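## Task

Plate B38 is partly out of slot 4 of plate hotel H1 (4 slots, slot 1 lowest). Slide it in until it rests against the back stop, so that it stays there with no help from the robot, then release it and move the gripper away.

## Robot and tools

Robot: a single six-joint arm with a two-finger parallel gripper. The fingers point along the gripper's own +z axis and close along its y axis. The reported end_effector_position is the point midway between the finger pads, roughly 1 cm short of the tips. The arm's base may sit slightly tilted on the table.

Frame: all poses are in the scene frame. Its origin is on the table surface straight below the arm's base; +z is up; +y is to the left when facing along +x. Positions are in metres; orientations are unit quaternions written w first (qw, qx, qy, qz). At long reach the printed hand position may be somewhat wrong.

The row: every motion command uses one row of 8 numbers in this order: x, y, z, qw, qx, qy, qz, opening. The first seven form an absolute target pose for the gripper in the scene frame, not an offset. Opening runs from -1 (closed) to +1 (fully open, 0.094 m). A target may not lie more than 0.6 m from the last reported position along any of the gripper's axes, or the call is rejected and nothing moves. Repeat the desired quaternion in every row, because the reported one can drift.

execute_actions: argument actions is a list holding zero or one item. An empty list just reports the state with pictures. An action item has rows (1 to 15 rows of 8 numbers) and optional steps (up to 15, default 15); each control step is 1/30 s, one row per step, with the last row repeated to fill. A wait item has only steps (up to 300), counted from the previous result, so thinking time eats into it. Optional pictures (true/false) requests camera images. An action needs at least 8 steps; the final 8 are held back and run while you compose your next reply.

move: argument target (one 8-number row) and optional speed in m/s (0.002 to 0.5, default 0.25; rotation capped at twice that in rad/s). It drives the gripper in a straight line toward the pose over 0.5 to 10 s, taking the shorter rotation. It does not stop for obstacles; the hand can lag, wander off the line, or exceed the speed, particularly with the arm nearly straight. The opening is applied at the start. The result adds a move: line giving the ending (done, off_target, moving, held, fault) and any limits (paced = pose clipped; held = some steps blocked, after which the arm may lunge), plus the remaining distance to target.

wait: argument seconds (0 to 10); nothing new is commanded. zoom_image: camera (cam_high, cam_low or cam_wrist) and region [x0, y0, x1, y1] in that camera's pixels, at most 504 by 504, giving a sharper crop of its latest image. finished_scene: argument scene, the number of the scene being closed; it is irreversible and reports whether the goal was met, then gives the next goal.

Controller behaviour: each step the commanded pose is limited to 70 mm and 16 degrees away from the measured pose; position takes priority over orientation when both cannot be met. After an action ends, the arm only continues to the last clipped pose, so a distant target may need several calls; check the reported pose. Joint friction can leave the hand up to about 31 mm short, and very small commands may not move it at all.

Result lines: the state line gives pose and grip_measured (finger opening on the command scale). Joint positions and Joint velocities list waist, shoulder, elbow, wrist pitch, wrist yaw, wrist roll, then pad gap in m. Joint torques follow the same order without the gripper; they are offset, scaled and noisy, so judge contact cautiously. Hand target appears when nothing is held back. pose unreachable and HELD mean the clearance check (which treats the mount under the base as arm) altered or blocked commands. FAULT lines mean a stop; MOTOR HOT warns from 75 °C, a stop comes at 90 °C, and at 100 °C the arm goes limp and falls.

Cameras: cam_high and cam_low (504x504, pinhole) and cam_wrist (616x616, fisheye).

Care: contacts are harder at higher speed and when the target lies further beyond the contact point, so approach the plate edge slowly with a target only slightly past the back stop. Keep the hand away from neighbouring slots, never knock anything off the table, avoid slams and strong shoves, and do not rely on the gripper to hold the plate in at the end: open, back away, then confirm before finishing. Outside forces may occasionally nudge loose items.

Each tool is called after "Emit:" as name(argument=value, ...), one argument or row to a line, values as JSON.

## Session

Emit:
execute_actions(
  actions=[],
)

Scene clock: 0.00 s of 7200.00 s.
end_effector_position=(+0.2187, +0.4623, +0.2934) grip_measured=+1.000 end_effector_quat_wxyz=(+0.624, -0.589, +0.312, -0.407)
Joint positions: [ 1.258  1.179  0.643  1.213  0.835 -1.453  0.094]
Joint velocities: [-0.012  0.002  0.007  0.022 -0.022  0.051  0.   ]
Joint torques (N m, as the arm reports them, + toward a larger angle): no reading
Hand target: +0.219, +0.462, +0.293; +0.624, -0.589, +0.312, -0.407

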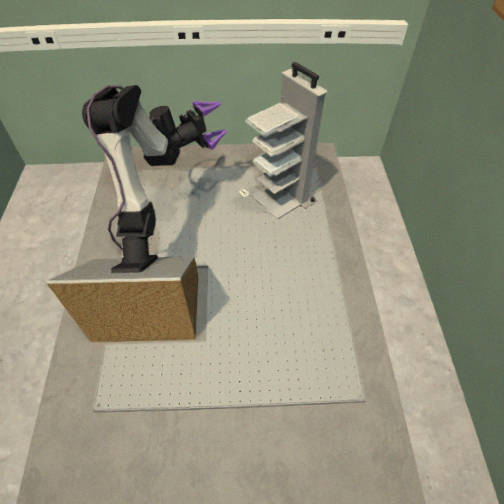

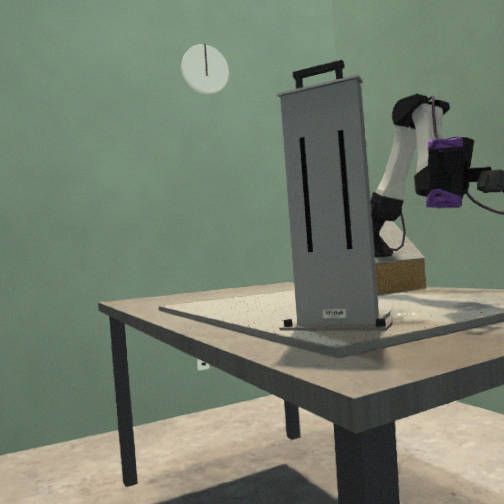

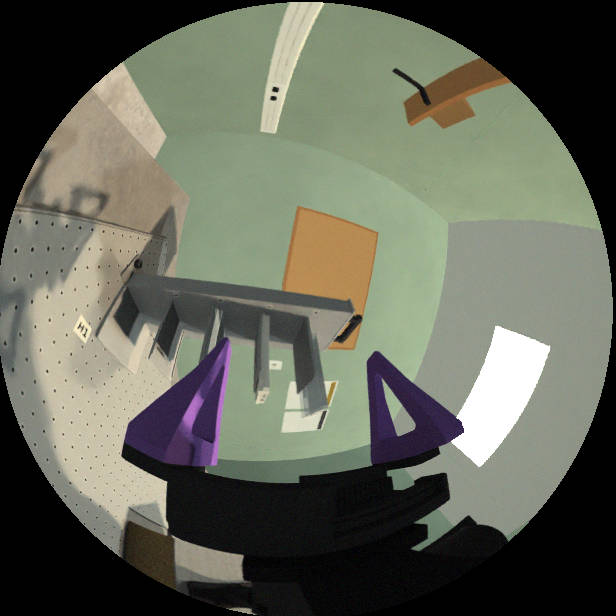

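Emit:
zoom_image(
  camera="cam_high",
  region=[140, 50, 360, 240],
)

Emit:
zoom_image(
  camera="cam_wrist",
  region=[80, 240, 420, 480],
)

Region (140, 50, 360, 240) of cam_high's 504x504 image, scaled by 2.291, with more detail than that image has; it fills the top 435 rows of this view, and the rest is white.

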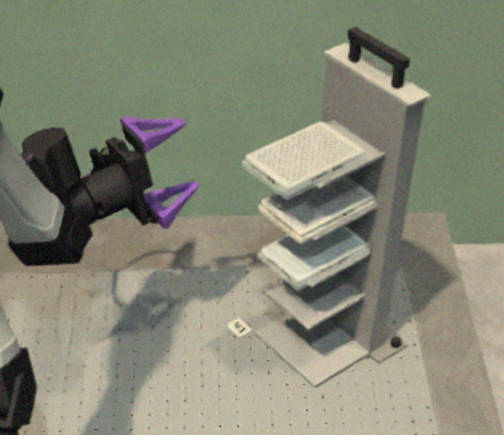

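Region (80, 240, 420, 480) of cam_wrist's 616x616 image, scaled by 1.482, with more detail than that image has; it fills the top 356 rows of this view, and the rest is white.

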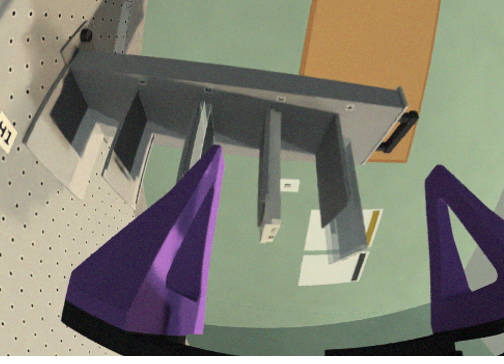

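Emit:
move(
  target=[0.16,0.28,0.40,0.653,-0.271,0.653,0.271,0],
  speed=0.2,
)

Scene clock: 7.80 s of 7200.00 s.
end_effector_position=(+0.1546, +0.2902, +0.4035) grip_measured=+0.002 end_effector_quat_wxyz=(+0.658, -0.280, +0.644, +0.271)
Joint positions: [-0.76   0.38   0.092  1.569 -1.002  1.821  0.047]
Joint velocities: [-0.002 -0.017 -0.002 -0.037 -0.037  0.037  0.   ]
Joint torques (N m, as the arm reports them, + toward a larger angle): [-0.89  5.38  2.16 -0.86  0.72  0.09]
Hand target: +0.160, +0.280, +0.402; +0.660, -0.260, +0.649, +0.274
Off the commanded pose: 0.012 m, 2 deg.
joint sent to its limit — the command would take joint 4 (wrist pitch) past its upper limit, so that joint was sent only as far as its limit.
Kept back: nothing.
move: off_target

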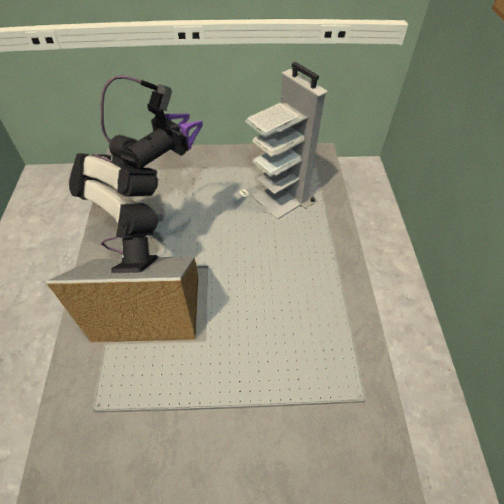

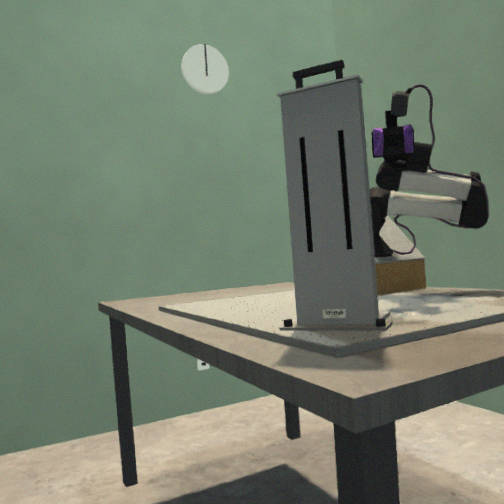

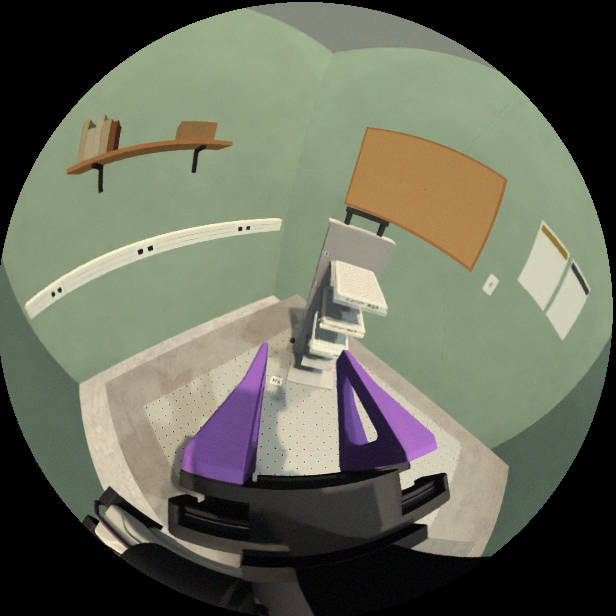

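Emit:
move(
  target=[0.23,0.26,0.39,0.669,-0.23,0.669,0.23,0],
  speed=0.1,
)

Scene clock: 9.83 s of 7200.00 s.
end_effector_position=(+0.2336, +0.2434, +0.3764) grip_measured=+0.002 end_effector_quat_wxyz=(+0.660, -0.209, +0.684, +0.228)
Joint positions: [-0.357  0.526  0.092  1.02  -0.766  1.137  0.047]
Joint velocities: [ 0.027 -0.022 -0.002 -0.051  0.066 -0.007 -0.   ]
Joint torques (N m, as the arm reports them, + toward a larger angle): [0.46 0.86 9.52 0.67 0.77 0.04]
Hand target: +0.229, +0.259, +0.389; +0.668, -0.230, +0.670, +0.229
Off the commanded pose: 0.022 m, 3 deg.
Kept back: nothing.
move: off_target

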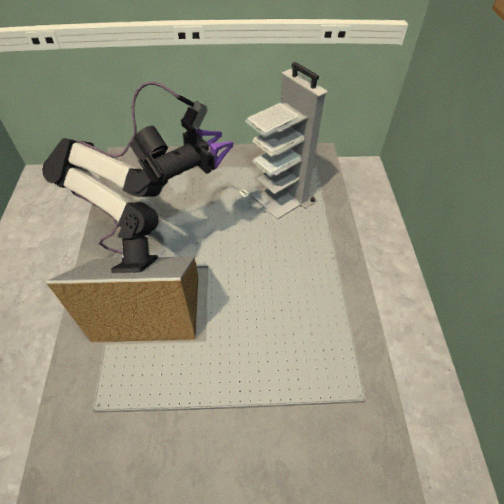

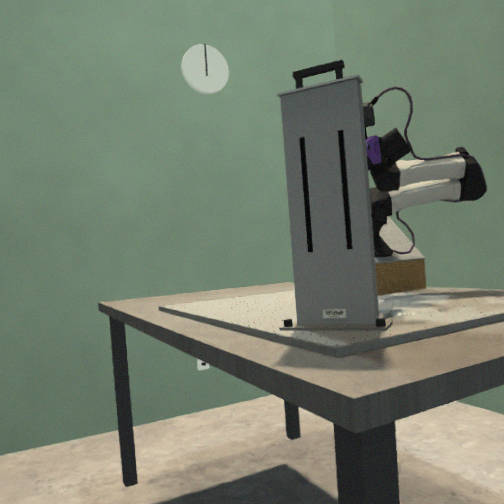

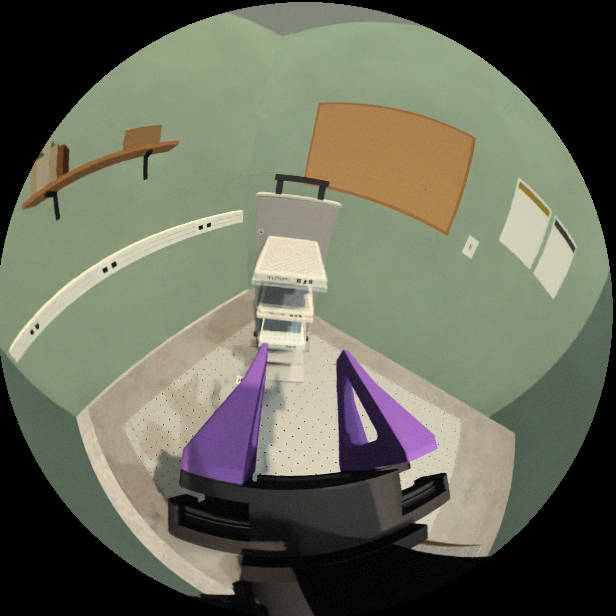

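Emit:
move(
  target=[0.275,0.295,0.36,0.672,-0.219,0.672,0.219,0],
  speed=0.06,
)

Scene clock: 11.87 s of 7200.00 s.
end_effector_position=(+0.2742, +0.2837, +0.3498) grip_measured=+0.002 end_effector_quat_wxyz=(+0.664, -0.211, +0.685, +0.212)
Joint positions: [ 0.104  0.73   0.212  0.939 -0.35   0.839  0.047]
Joint velocities: [-0.017  0.012 -0.002 -0.066  0.037 -0.037  0.   ]
Joint torques (N m, as the arm reports them, + toward a larger angle): [-0.42  0.64  8.88  1.8   0.65 -0.03]
Hand target: +0.275, +0.294, +0.359; +0.672, -0.220, +0.673, +0.218
Off the commanded pose: 0.015 m, 2 deg.
Kept back: nothing.
move: off_target

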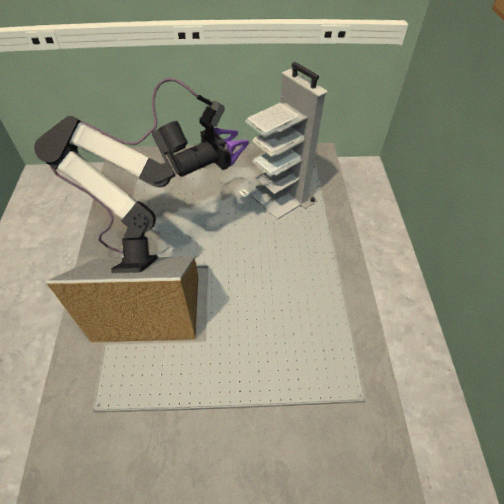

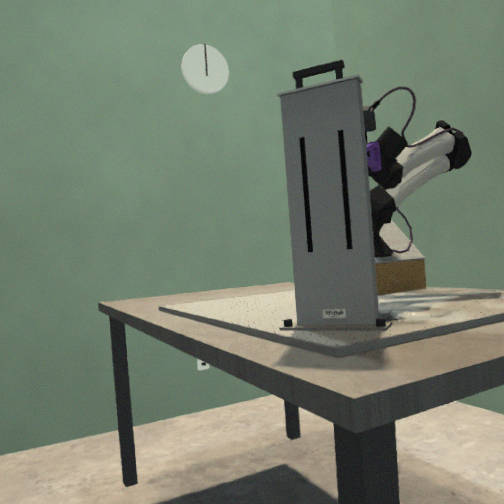

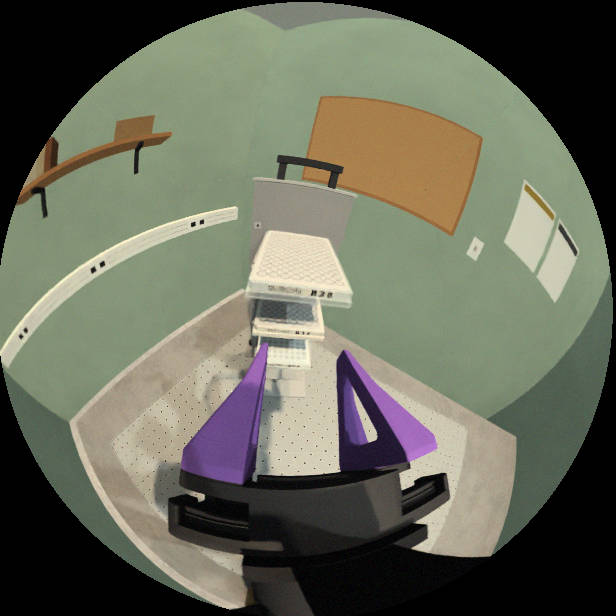

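Emit:
move(
  target=[0.294,0.312,0.373,0.672,-0.219,0.672,0.219,0],
  speed=0.04,
)

Emit:
zoom_image(
  camera="cam_high",
  region=[200, 80, 330, 180],
)

Scene clock: 13.60 s of 7200.00 s.
end_effector_position=(+0.2924, +0.3023, +0.3656) grip_measured=+0.002 end_effector_quat_wxyz=(+0.667, -0.213, +0.681, +0.214)
Joint positions: [ 0.11   0.829  0.324  0.937 -0.341  0.838  0.047]
Joint velocities: [-0.007  0.002 -0.007 -0.022  0.081 -0.022  0.   ]
Joint torques (N m, as the arm reports them, + toward a larger angle): [-0.95  0.53  8.87  1.65  0.68  0.02]
Hand target: +0.294, +0.311, +0.373; +0.672, -0.219, +0.672, +0.219
Off the commanded pose: 0.012 m, 1 deg.
Kept back: nothing.
move: off_target

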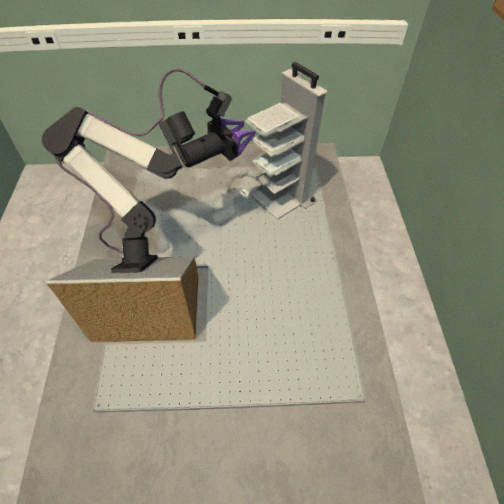

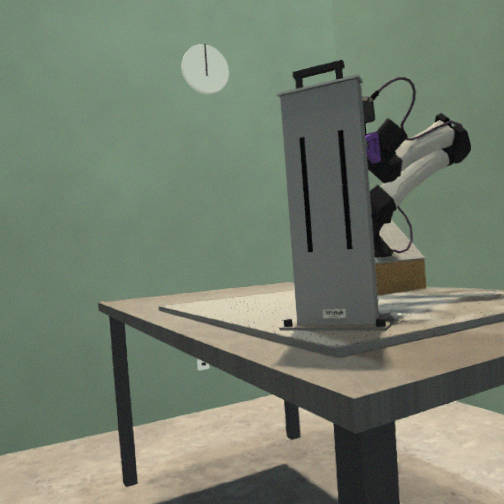

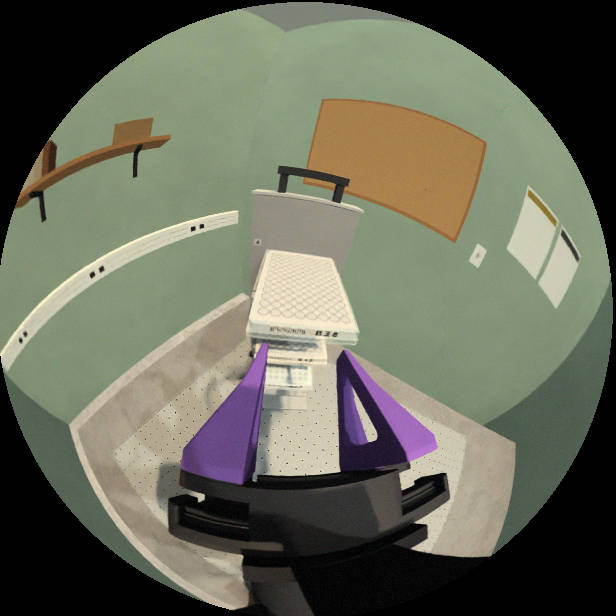

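Region (200, 80, 330, 180) of cam_high's 504x504 image, scaled by 3.877, with more detail than that image has; it fills the top 388 rows of this view, and the rest is white.

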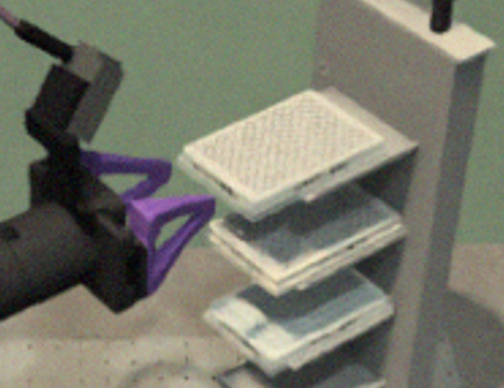

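Emit:
move(
  target=[0.312,0.323,0.362,0.672,-0.219,0.672,0.219,0],
  speed=0.02,
)

Emit:
zoom_image(
  camera="cam_high",
  region=[200, 80, 330, 180],
)

Scene clock: 16.17 s of 7200.00 s.
end_effector_position=(+0.3106, +0.3114, +0.3525) grip_measured=+0.002 end_effector_quat_wxyz=(+0.664, -0.210, +0.686, +0.212)
Joint positions: [ 0.187  0.95   0.365  0.993 -0.274  0.805  0.047]
Joint velocities: [ 0.002  0.002  0.002 -0.007  0.007 -0.007 -0.   ]
Joint torques (N m, as the arm reports them, + toward a larger angle): [-1.54 -0.47  8.71  1.88  0.68  0.01]
Hand target: +0.311, +0.322, +0.362; +0.672, -0.219, +0.673, +0.219
Off the commanded pose: 0.015 m, 2 deg.
Kept back: nothing.
move: off_target

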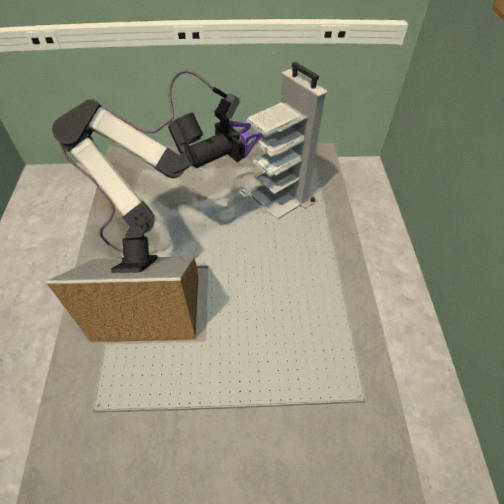

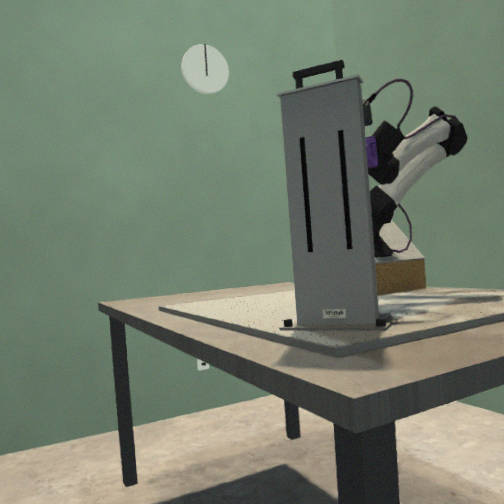

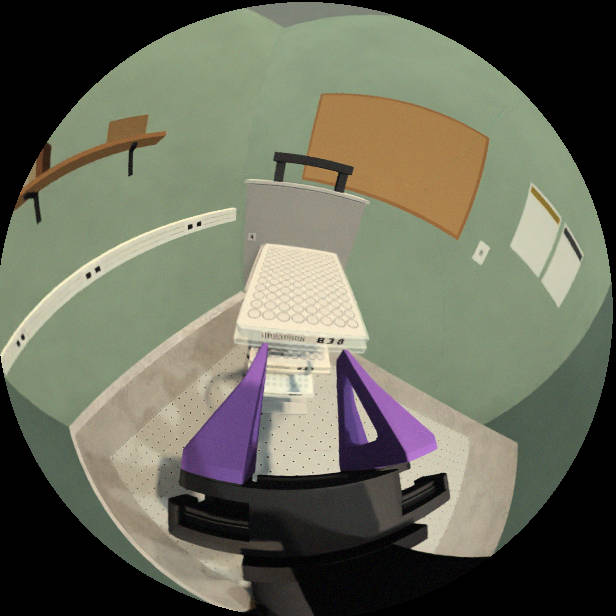

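Region (200, 80, 330, 180) of cam_high's 504x504 image, scaled by 3.877, with more detail than that image has; it fills the top 388 rows of this view, and the rest is white.

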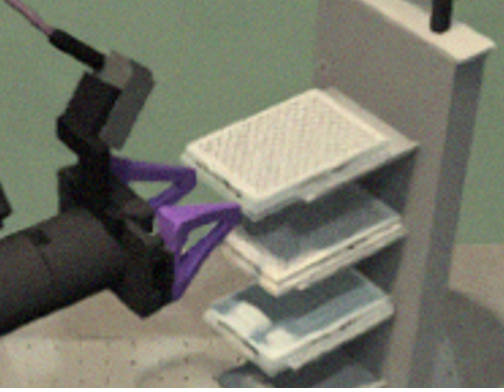

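Emit:
move(
  target=[0.304,0.32,0.371,0.672,-0.219,0.672,0.219,0],
  speed=0.02,
)

Emit:
move(
  target=[0.328,0.336,0.371,0.672,-0.219,0.672,0.219,0],
  speed=0.015,
)

Emit:
zoom_image(
  camera="cam_high",
  region=[200, 80, 330, 180],
)

Scene clock: 17.70 s of 7200.00 s.
end_effector_position=(+0.3074, +0.3110, +0.3560) grip_measured=+0.002 end_effector_quat_wxyz=(+0.663, -0.212, +0.686, +0.212)
Joint positions: [ 0.17   0.924  0.365  0.969 -0.293  0.809  0.047]
Joint velocities: [ 0.007 -0.002  0.002 -0.007 -0.022  0.007  0.001]
Joint torques (N m, as the arm reports them, + toward a larger angle): [-3.64 -2.51  8.37  1.53  0.51  0.09]
Hand target: +0.304, +0.320, +0.371; +0.673, -0.219, +0.672, +0.219
Off the commanded pose: 0.018 m, 2 deg.
Kept back: nothing.
move: off_target

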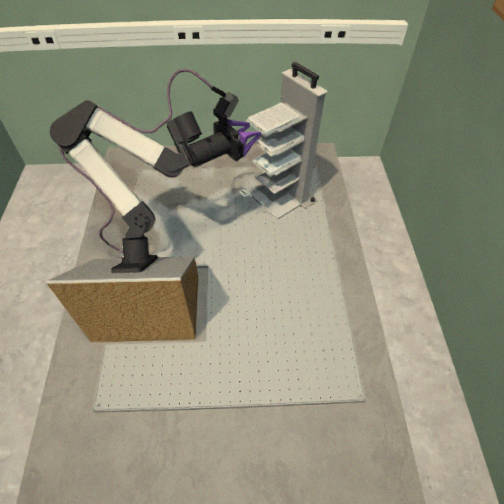

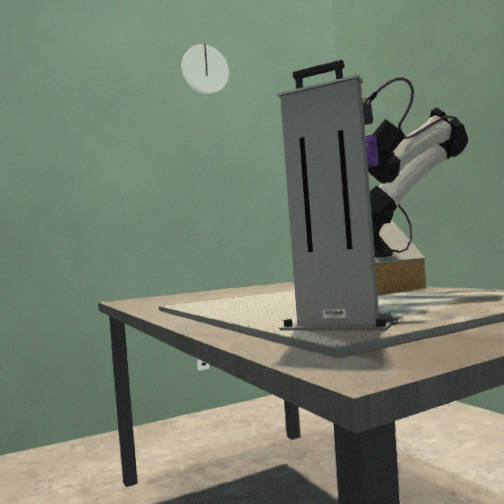

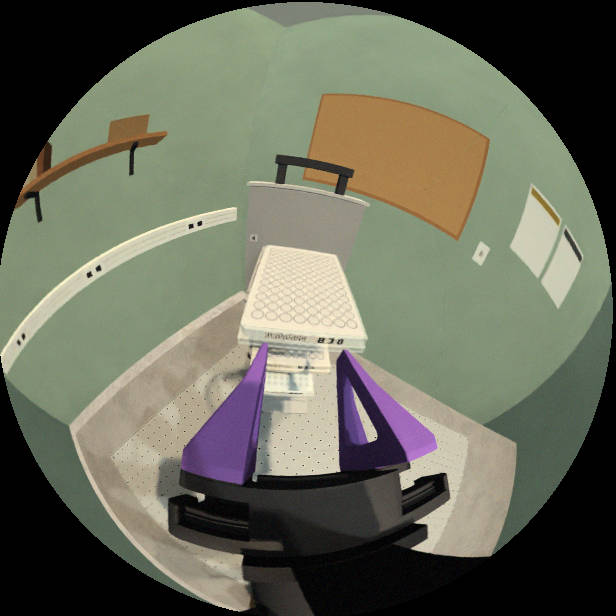

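Scene clock: 20.30 s of 7200.00 s.
end_effector_position=(+0.3269, +0.3242, +0.3617) grip_measured=+0.002 end_effector_quat_wxyz=(+0.664, -0.210, +0.686, +0.212)
Joint positions: [ 0.186  1.016  0.455  0.969 -0.274  0.805  0.047]
Joint velocities: [-0.012  0.012 -0.002  0.037 -0.022  0.022  0.   ]
Joint torques (N m, as the arm reports them, + toward a larger angle): [-1.93 -0.92  8.84  1.85  0.66 -0.02]
Hand target: +0.328, +0.335, +0.371; +0.672, -0.219, +0.673, +0.219
Off the commanded pose: 0.015 m, 2 deg.
Kept back: nothing.
move: off_target

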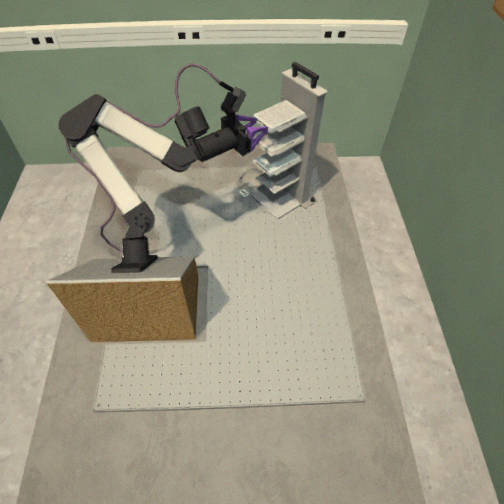

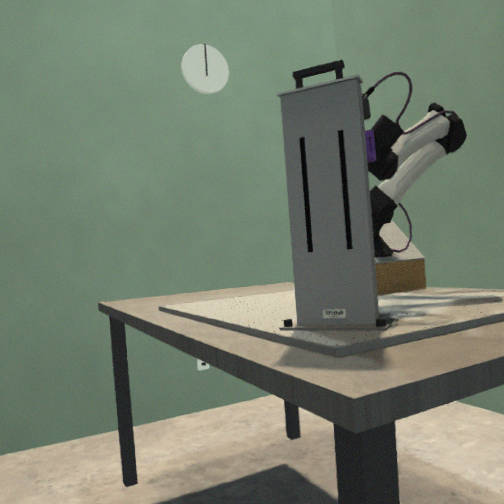

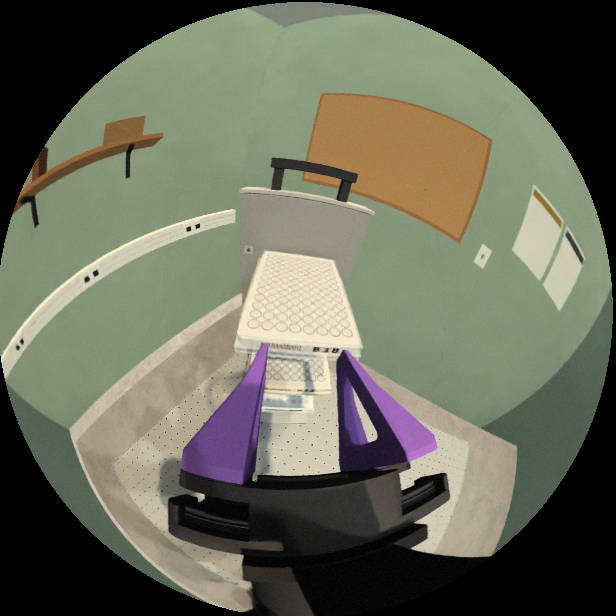

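Region (200, 80, 330, 180) of cam_high's 504x504 image, scaled by 3.877, with more detail than that image has; it fills the top 388 rows of this view, and the rest is white.

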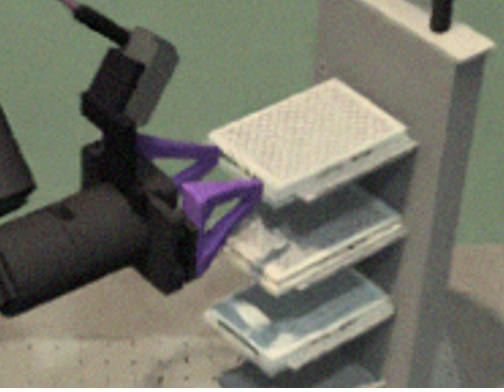

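A few mm more; use direct rows to keep the offset.

Emit:
execute_actions(
  actions=[
    {"rows":[[0.329,0.336,0.37,0.672,-0.219,0.672,0.219,0],[0.330,0.337,0.37,0.672,-0.219,0.672,0.219,0],[0.331,0.338,0.37,0.672,-0.219,0.672,0.219,0],[0.332,0.338,0.37,0.672,-0.219,0.672,0.219,0],[0.333,0.339,0.37,0.672,-0.219,0.672,0.219,0],[0.334,0.340,0.37,0.672,-0.219,0.672,0.219,0],[0.335,0.341,0.37,0.672,-0.219,0.672,0.219,0],[0.336,0.341,0.37,0.672,-0.219,0.672,0.219,0],[0.337,0.342,0.37,0.672,-0.219,0.672,0.219,0],[0.338,0.343,0.37,0.672,-0.219,0.672,0.219,0]]},
  ],
)

Emit:
wait(
  seconds=0.5,
)

Emit:
zoom_image(
  camera="cam_high",
  region=[200, 80, 330, 180],
)

Scene clock: 20.97 s of 7200.00 s.
end_effector_position=(+0.3307, +0.3258, +0.3609) grip_measured=+0.002 end_effector_quat_wxyz=(+0.665, -0.209, +0.685, +0.211)
Joint positions: [ 0.194  1.036  0.467  0.977 -0.264  0.802  0.047]
Joint velocities: [ 0.007  0.017 -0.002  0.095 -0.022  0.066 -0.001]
Joint torques (N m, as the arm reports them, + toward a larger angle): [-1.19 -0.32 10.2   1.74  0.76 -0.01]
Steps of this call (steps 1 to 13: nothing new was sent; steps 14 to 20: the first 7 steps of this action). Readings (end_effector_position):
14: (+0.3268, +0.3244, +0.3618)
15: (+0.3271, +0.3243, +0.3617)
17: (+0.3284, +0.3254, +0.3611)
20: the state above

Scene clock: 21.73 s of 7200.00 s.
end_effector_position=(+0.3312, +0.3260, +0.3610) grip_measured=+0.002 end_effector_quat_wxyz=(+0.666, -0.210, +0.684, +0.211)
Joint positions: [ 0.194  1.042  0.467  0.986 -0.263  0.8    0.047]
Joint velocities: [-0.007 -0.007 -0.002  0.095 -0.007 -0.037 -0.   ]
Joint torques (N m, as the arm reports them, + toward a larger angle): [-0.98  0.23 10.94  1.76  0.73 -0.05]
Hand target: +0.337, +0.342, +0.370; +0.672, -0.219, +0.672, +0.219
Off the commanded pose: 0.020 m, 2 deg.
Kept back: nothing.
Steps of this call (steps 1 to 8: the last 8 steps of your previous action; steps 9 to 23: nothing new was sent). Readings (end_effector_position):
1: (+0.3309, +0.3258, +0.3609)
2: (+0.3309, +0.3259, +0.3609)
4: (+0.3312, +0.3259, +0.3610)
8: (+0.3312, +0.3260, +0.3610)
23: the state above

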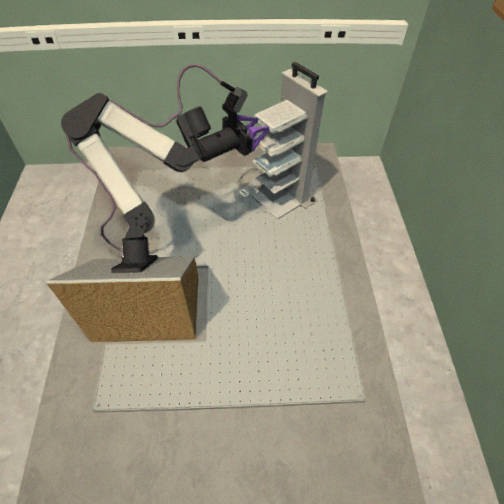

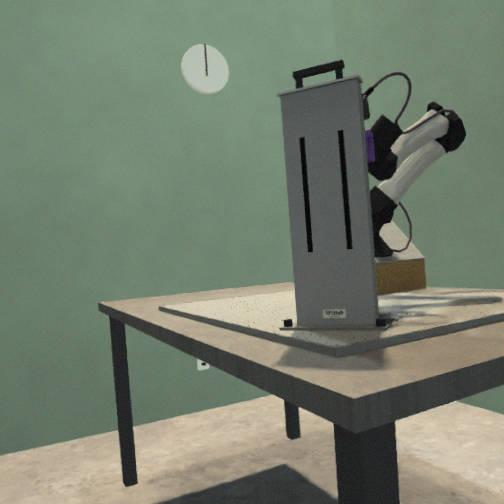

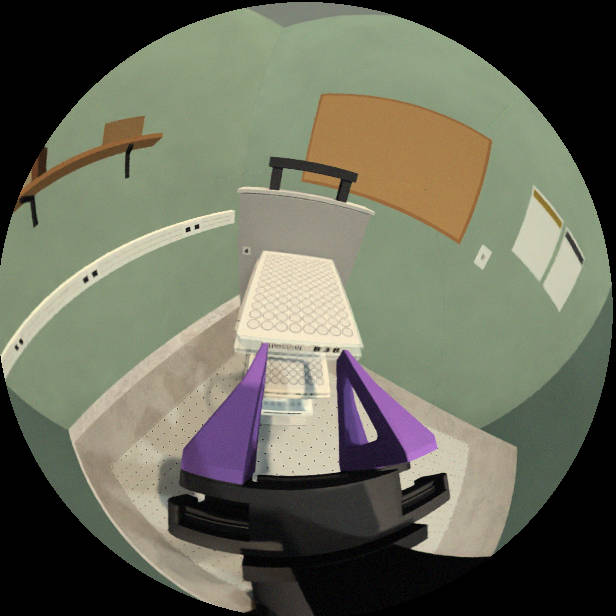

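Region (200, 80, 330, 180) of cam_high's 504x504 image, scaled by 3.877, with more detail than that image has; it fills the top 388 rows of this view, and the rest is white.

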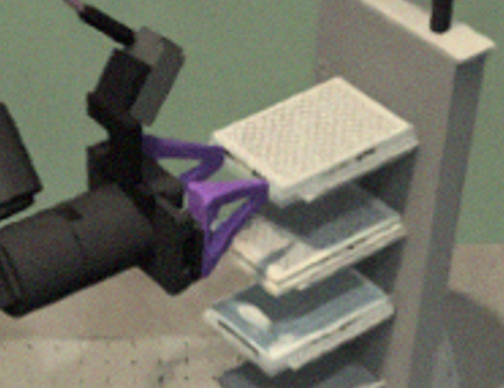

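Seated.

Emit:
move(
  target=[0.24,0.26,0.365,0.672,-0.219,0.672,0.219,0],
  speed=0.12,
)

Emit:
finished_scene(
  scene=1,
)

Scene clock: 23.53 s of 7200.00 s.
end_effector_position=(+0.2409, +0.2672, +0.3687) grip_measured=+0.002 end_effector_quat_wxyz=(+0.672, -0.225, +0.669, +0.222)
Joint positions: [-0.108  0.509  0.134  0.893 -0.538  0.952  0.047]
Joint velocities: [ 0.007 -0.007 -0.012 -0.125  0.037 -0.081  0.001]
Joint torques (N m, as the arm reports them, + toward a larger angle): [-1.69  0.16  4.43  1.09  0.56  0.1 ]
Hand target: +0.240, +0.261, +0.365; +0.673, -0.218, +0.672, +0.220
Off the commanded pose: 0.008 m, 1 deg.
Kept back: nothing.
move: done

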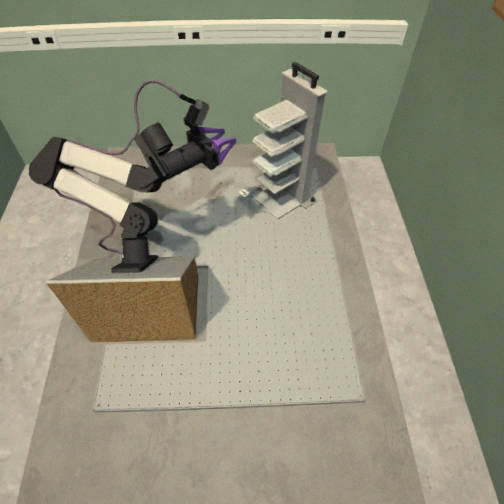

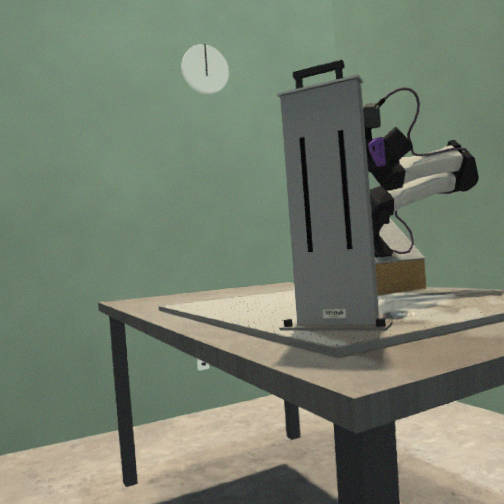

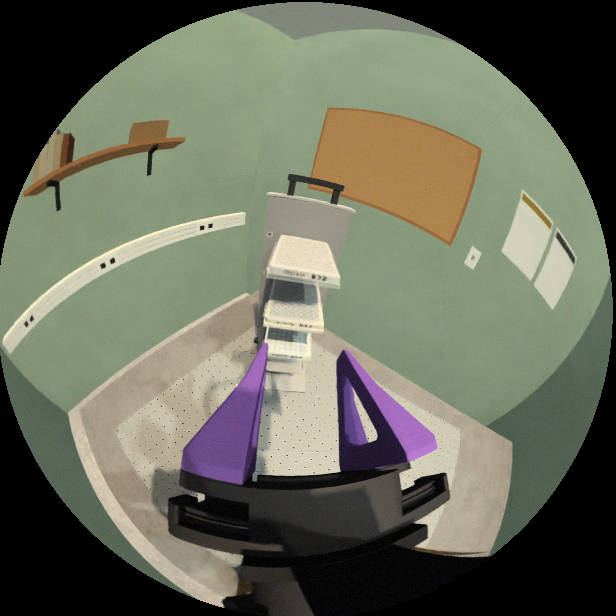

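The scene is finished: the task was done.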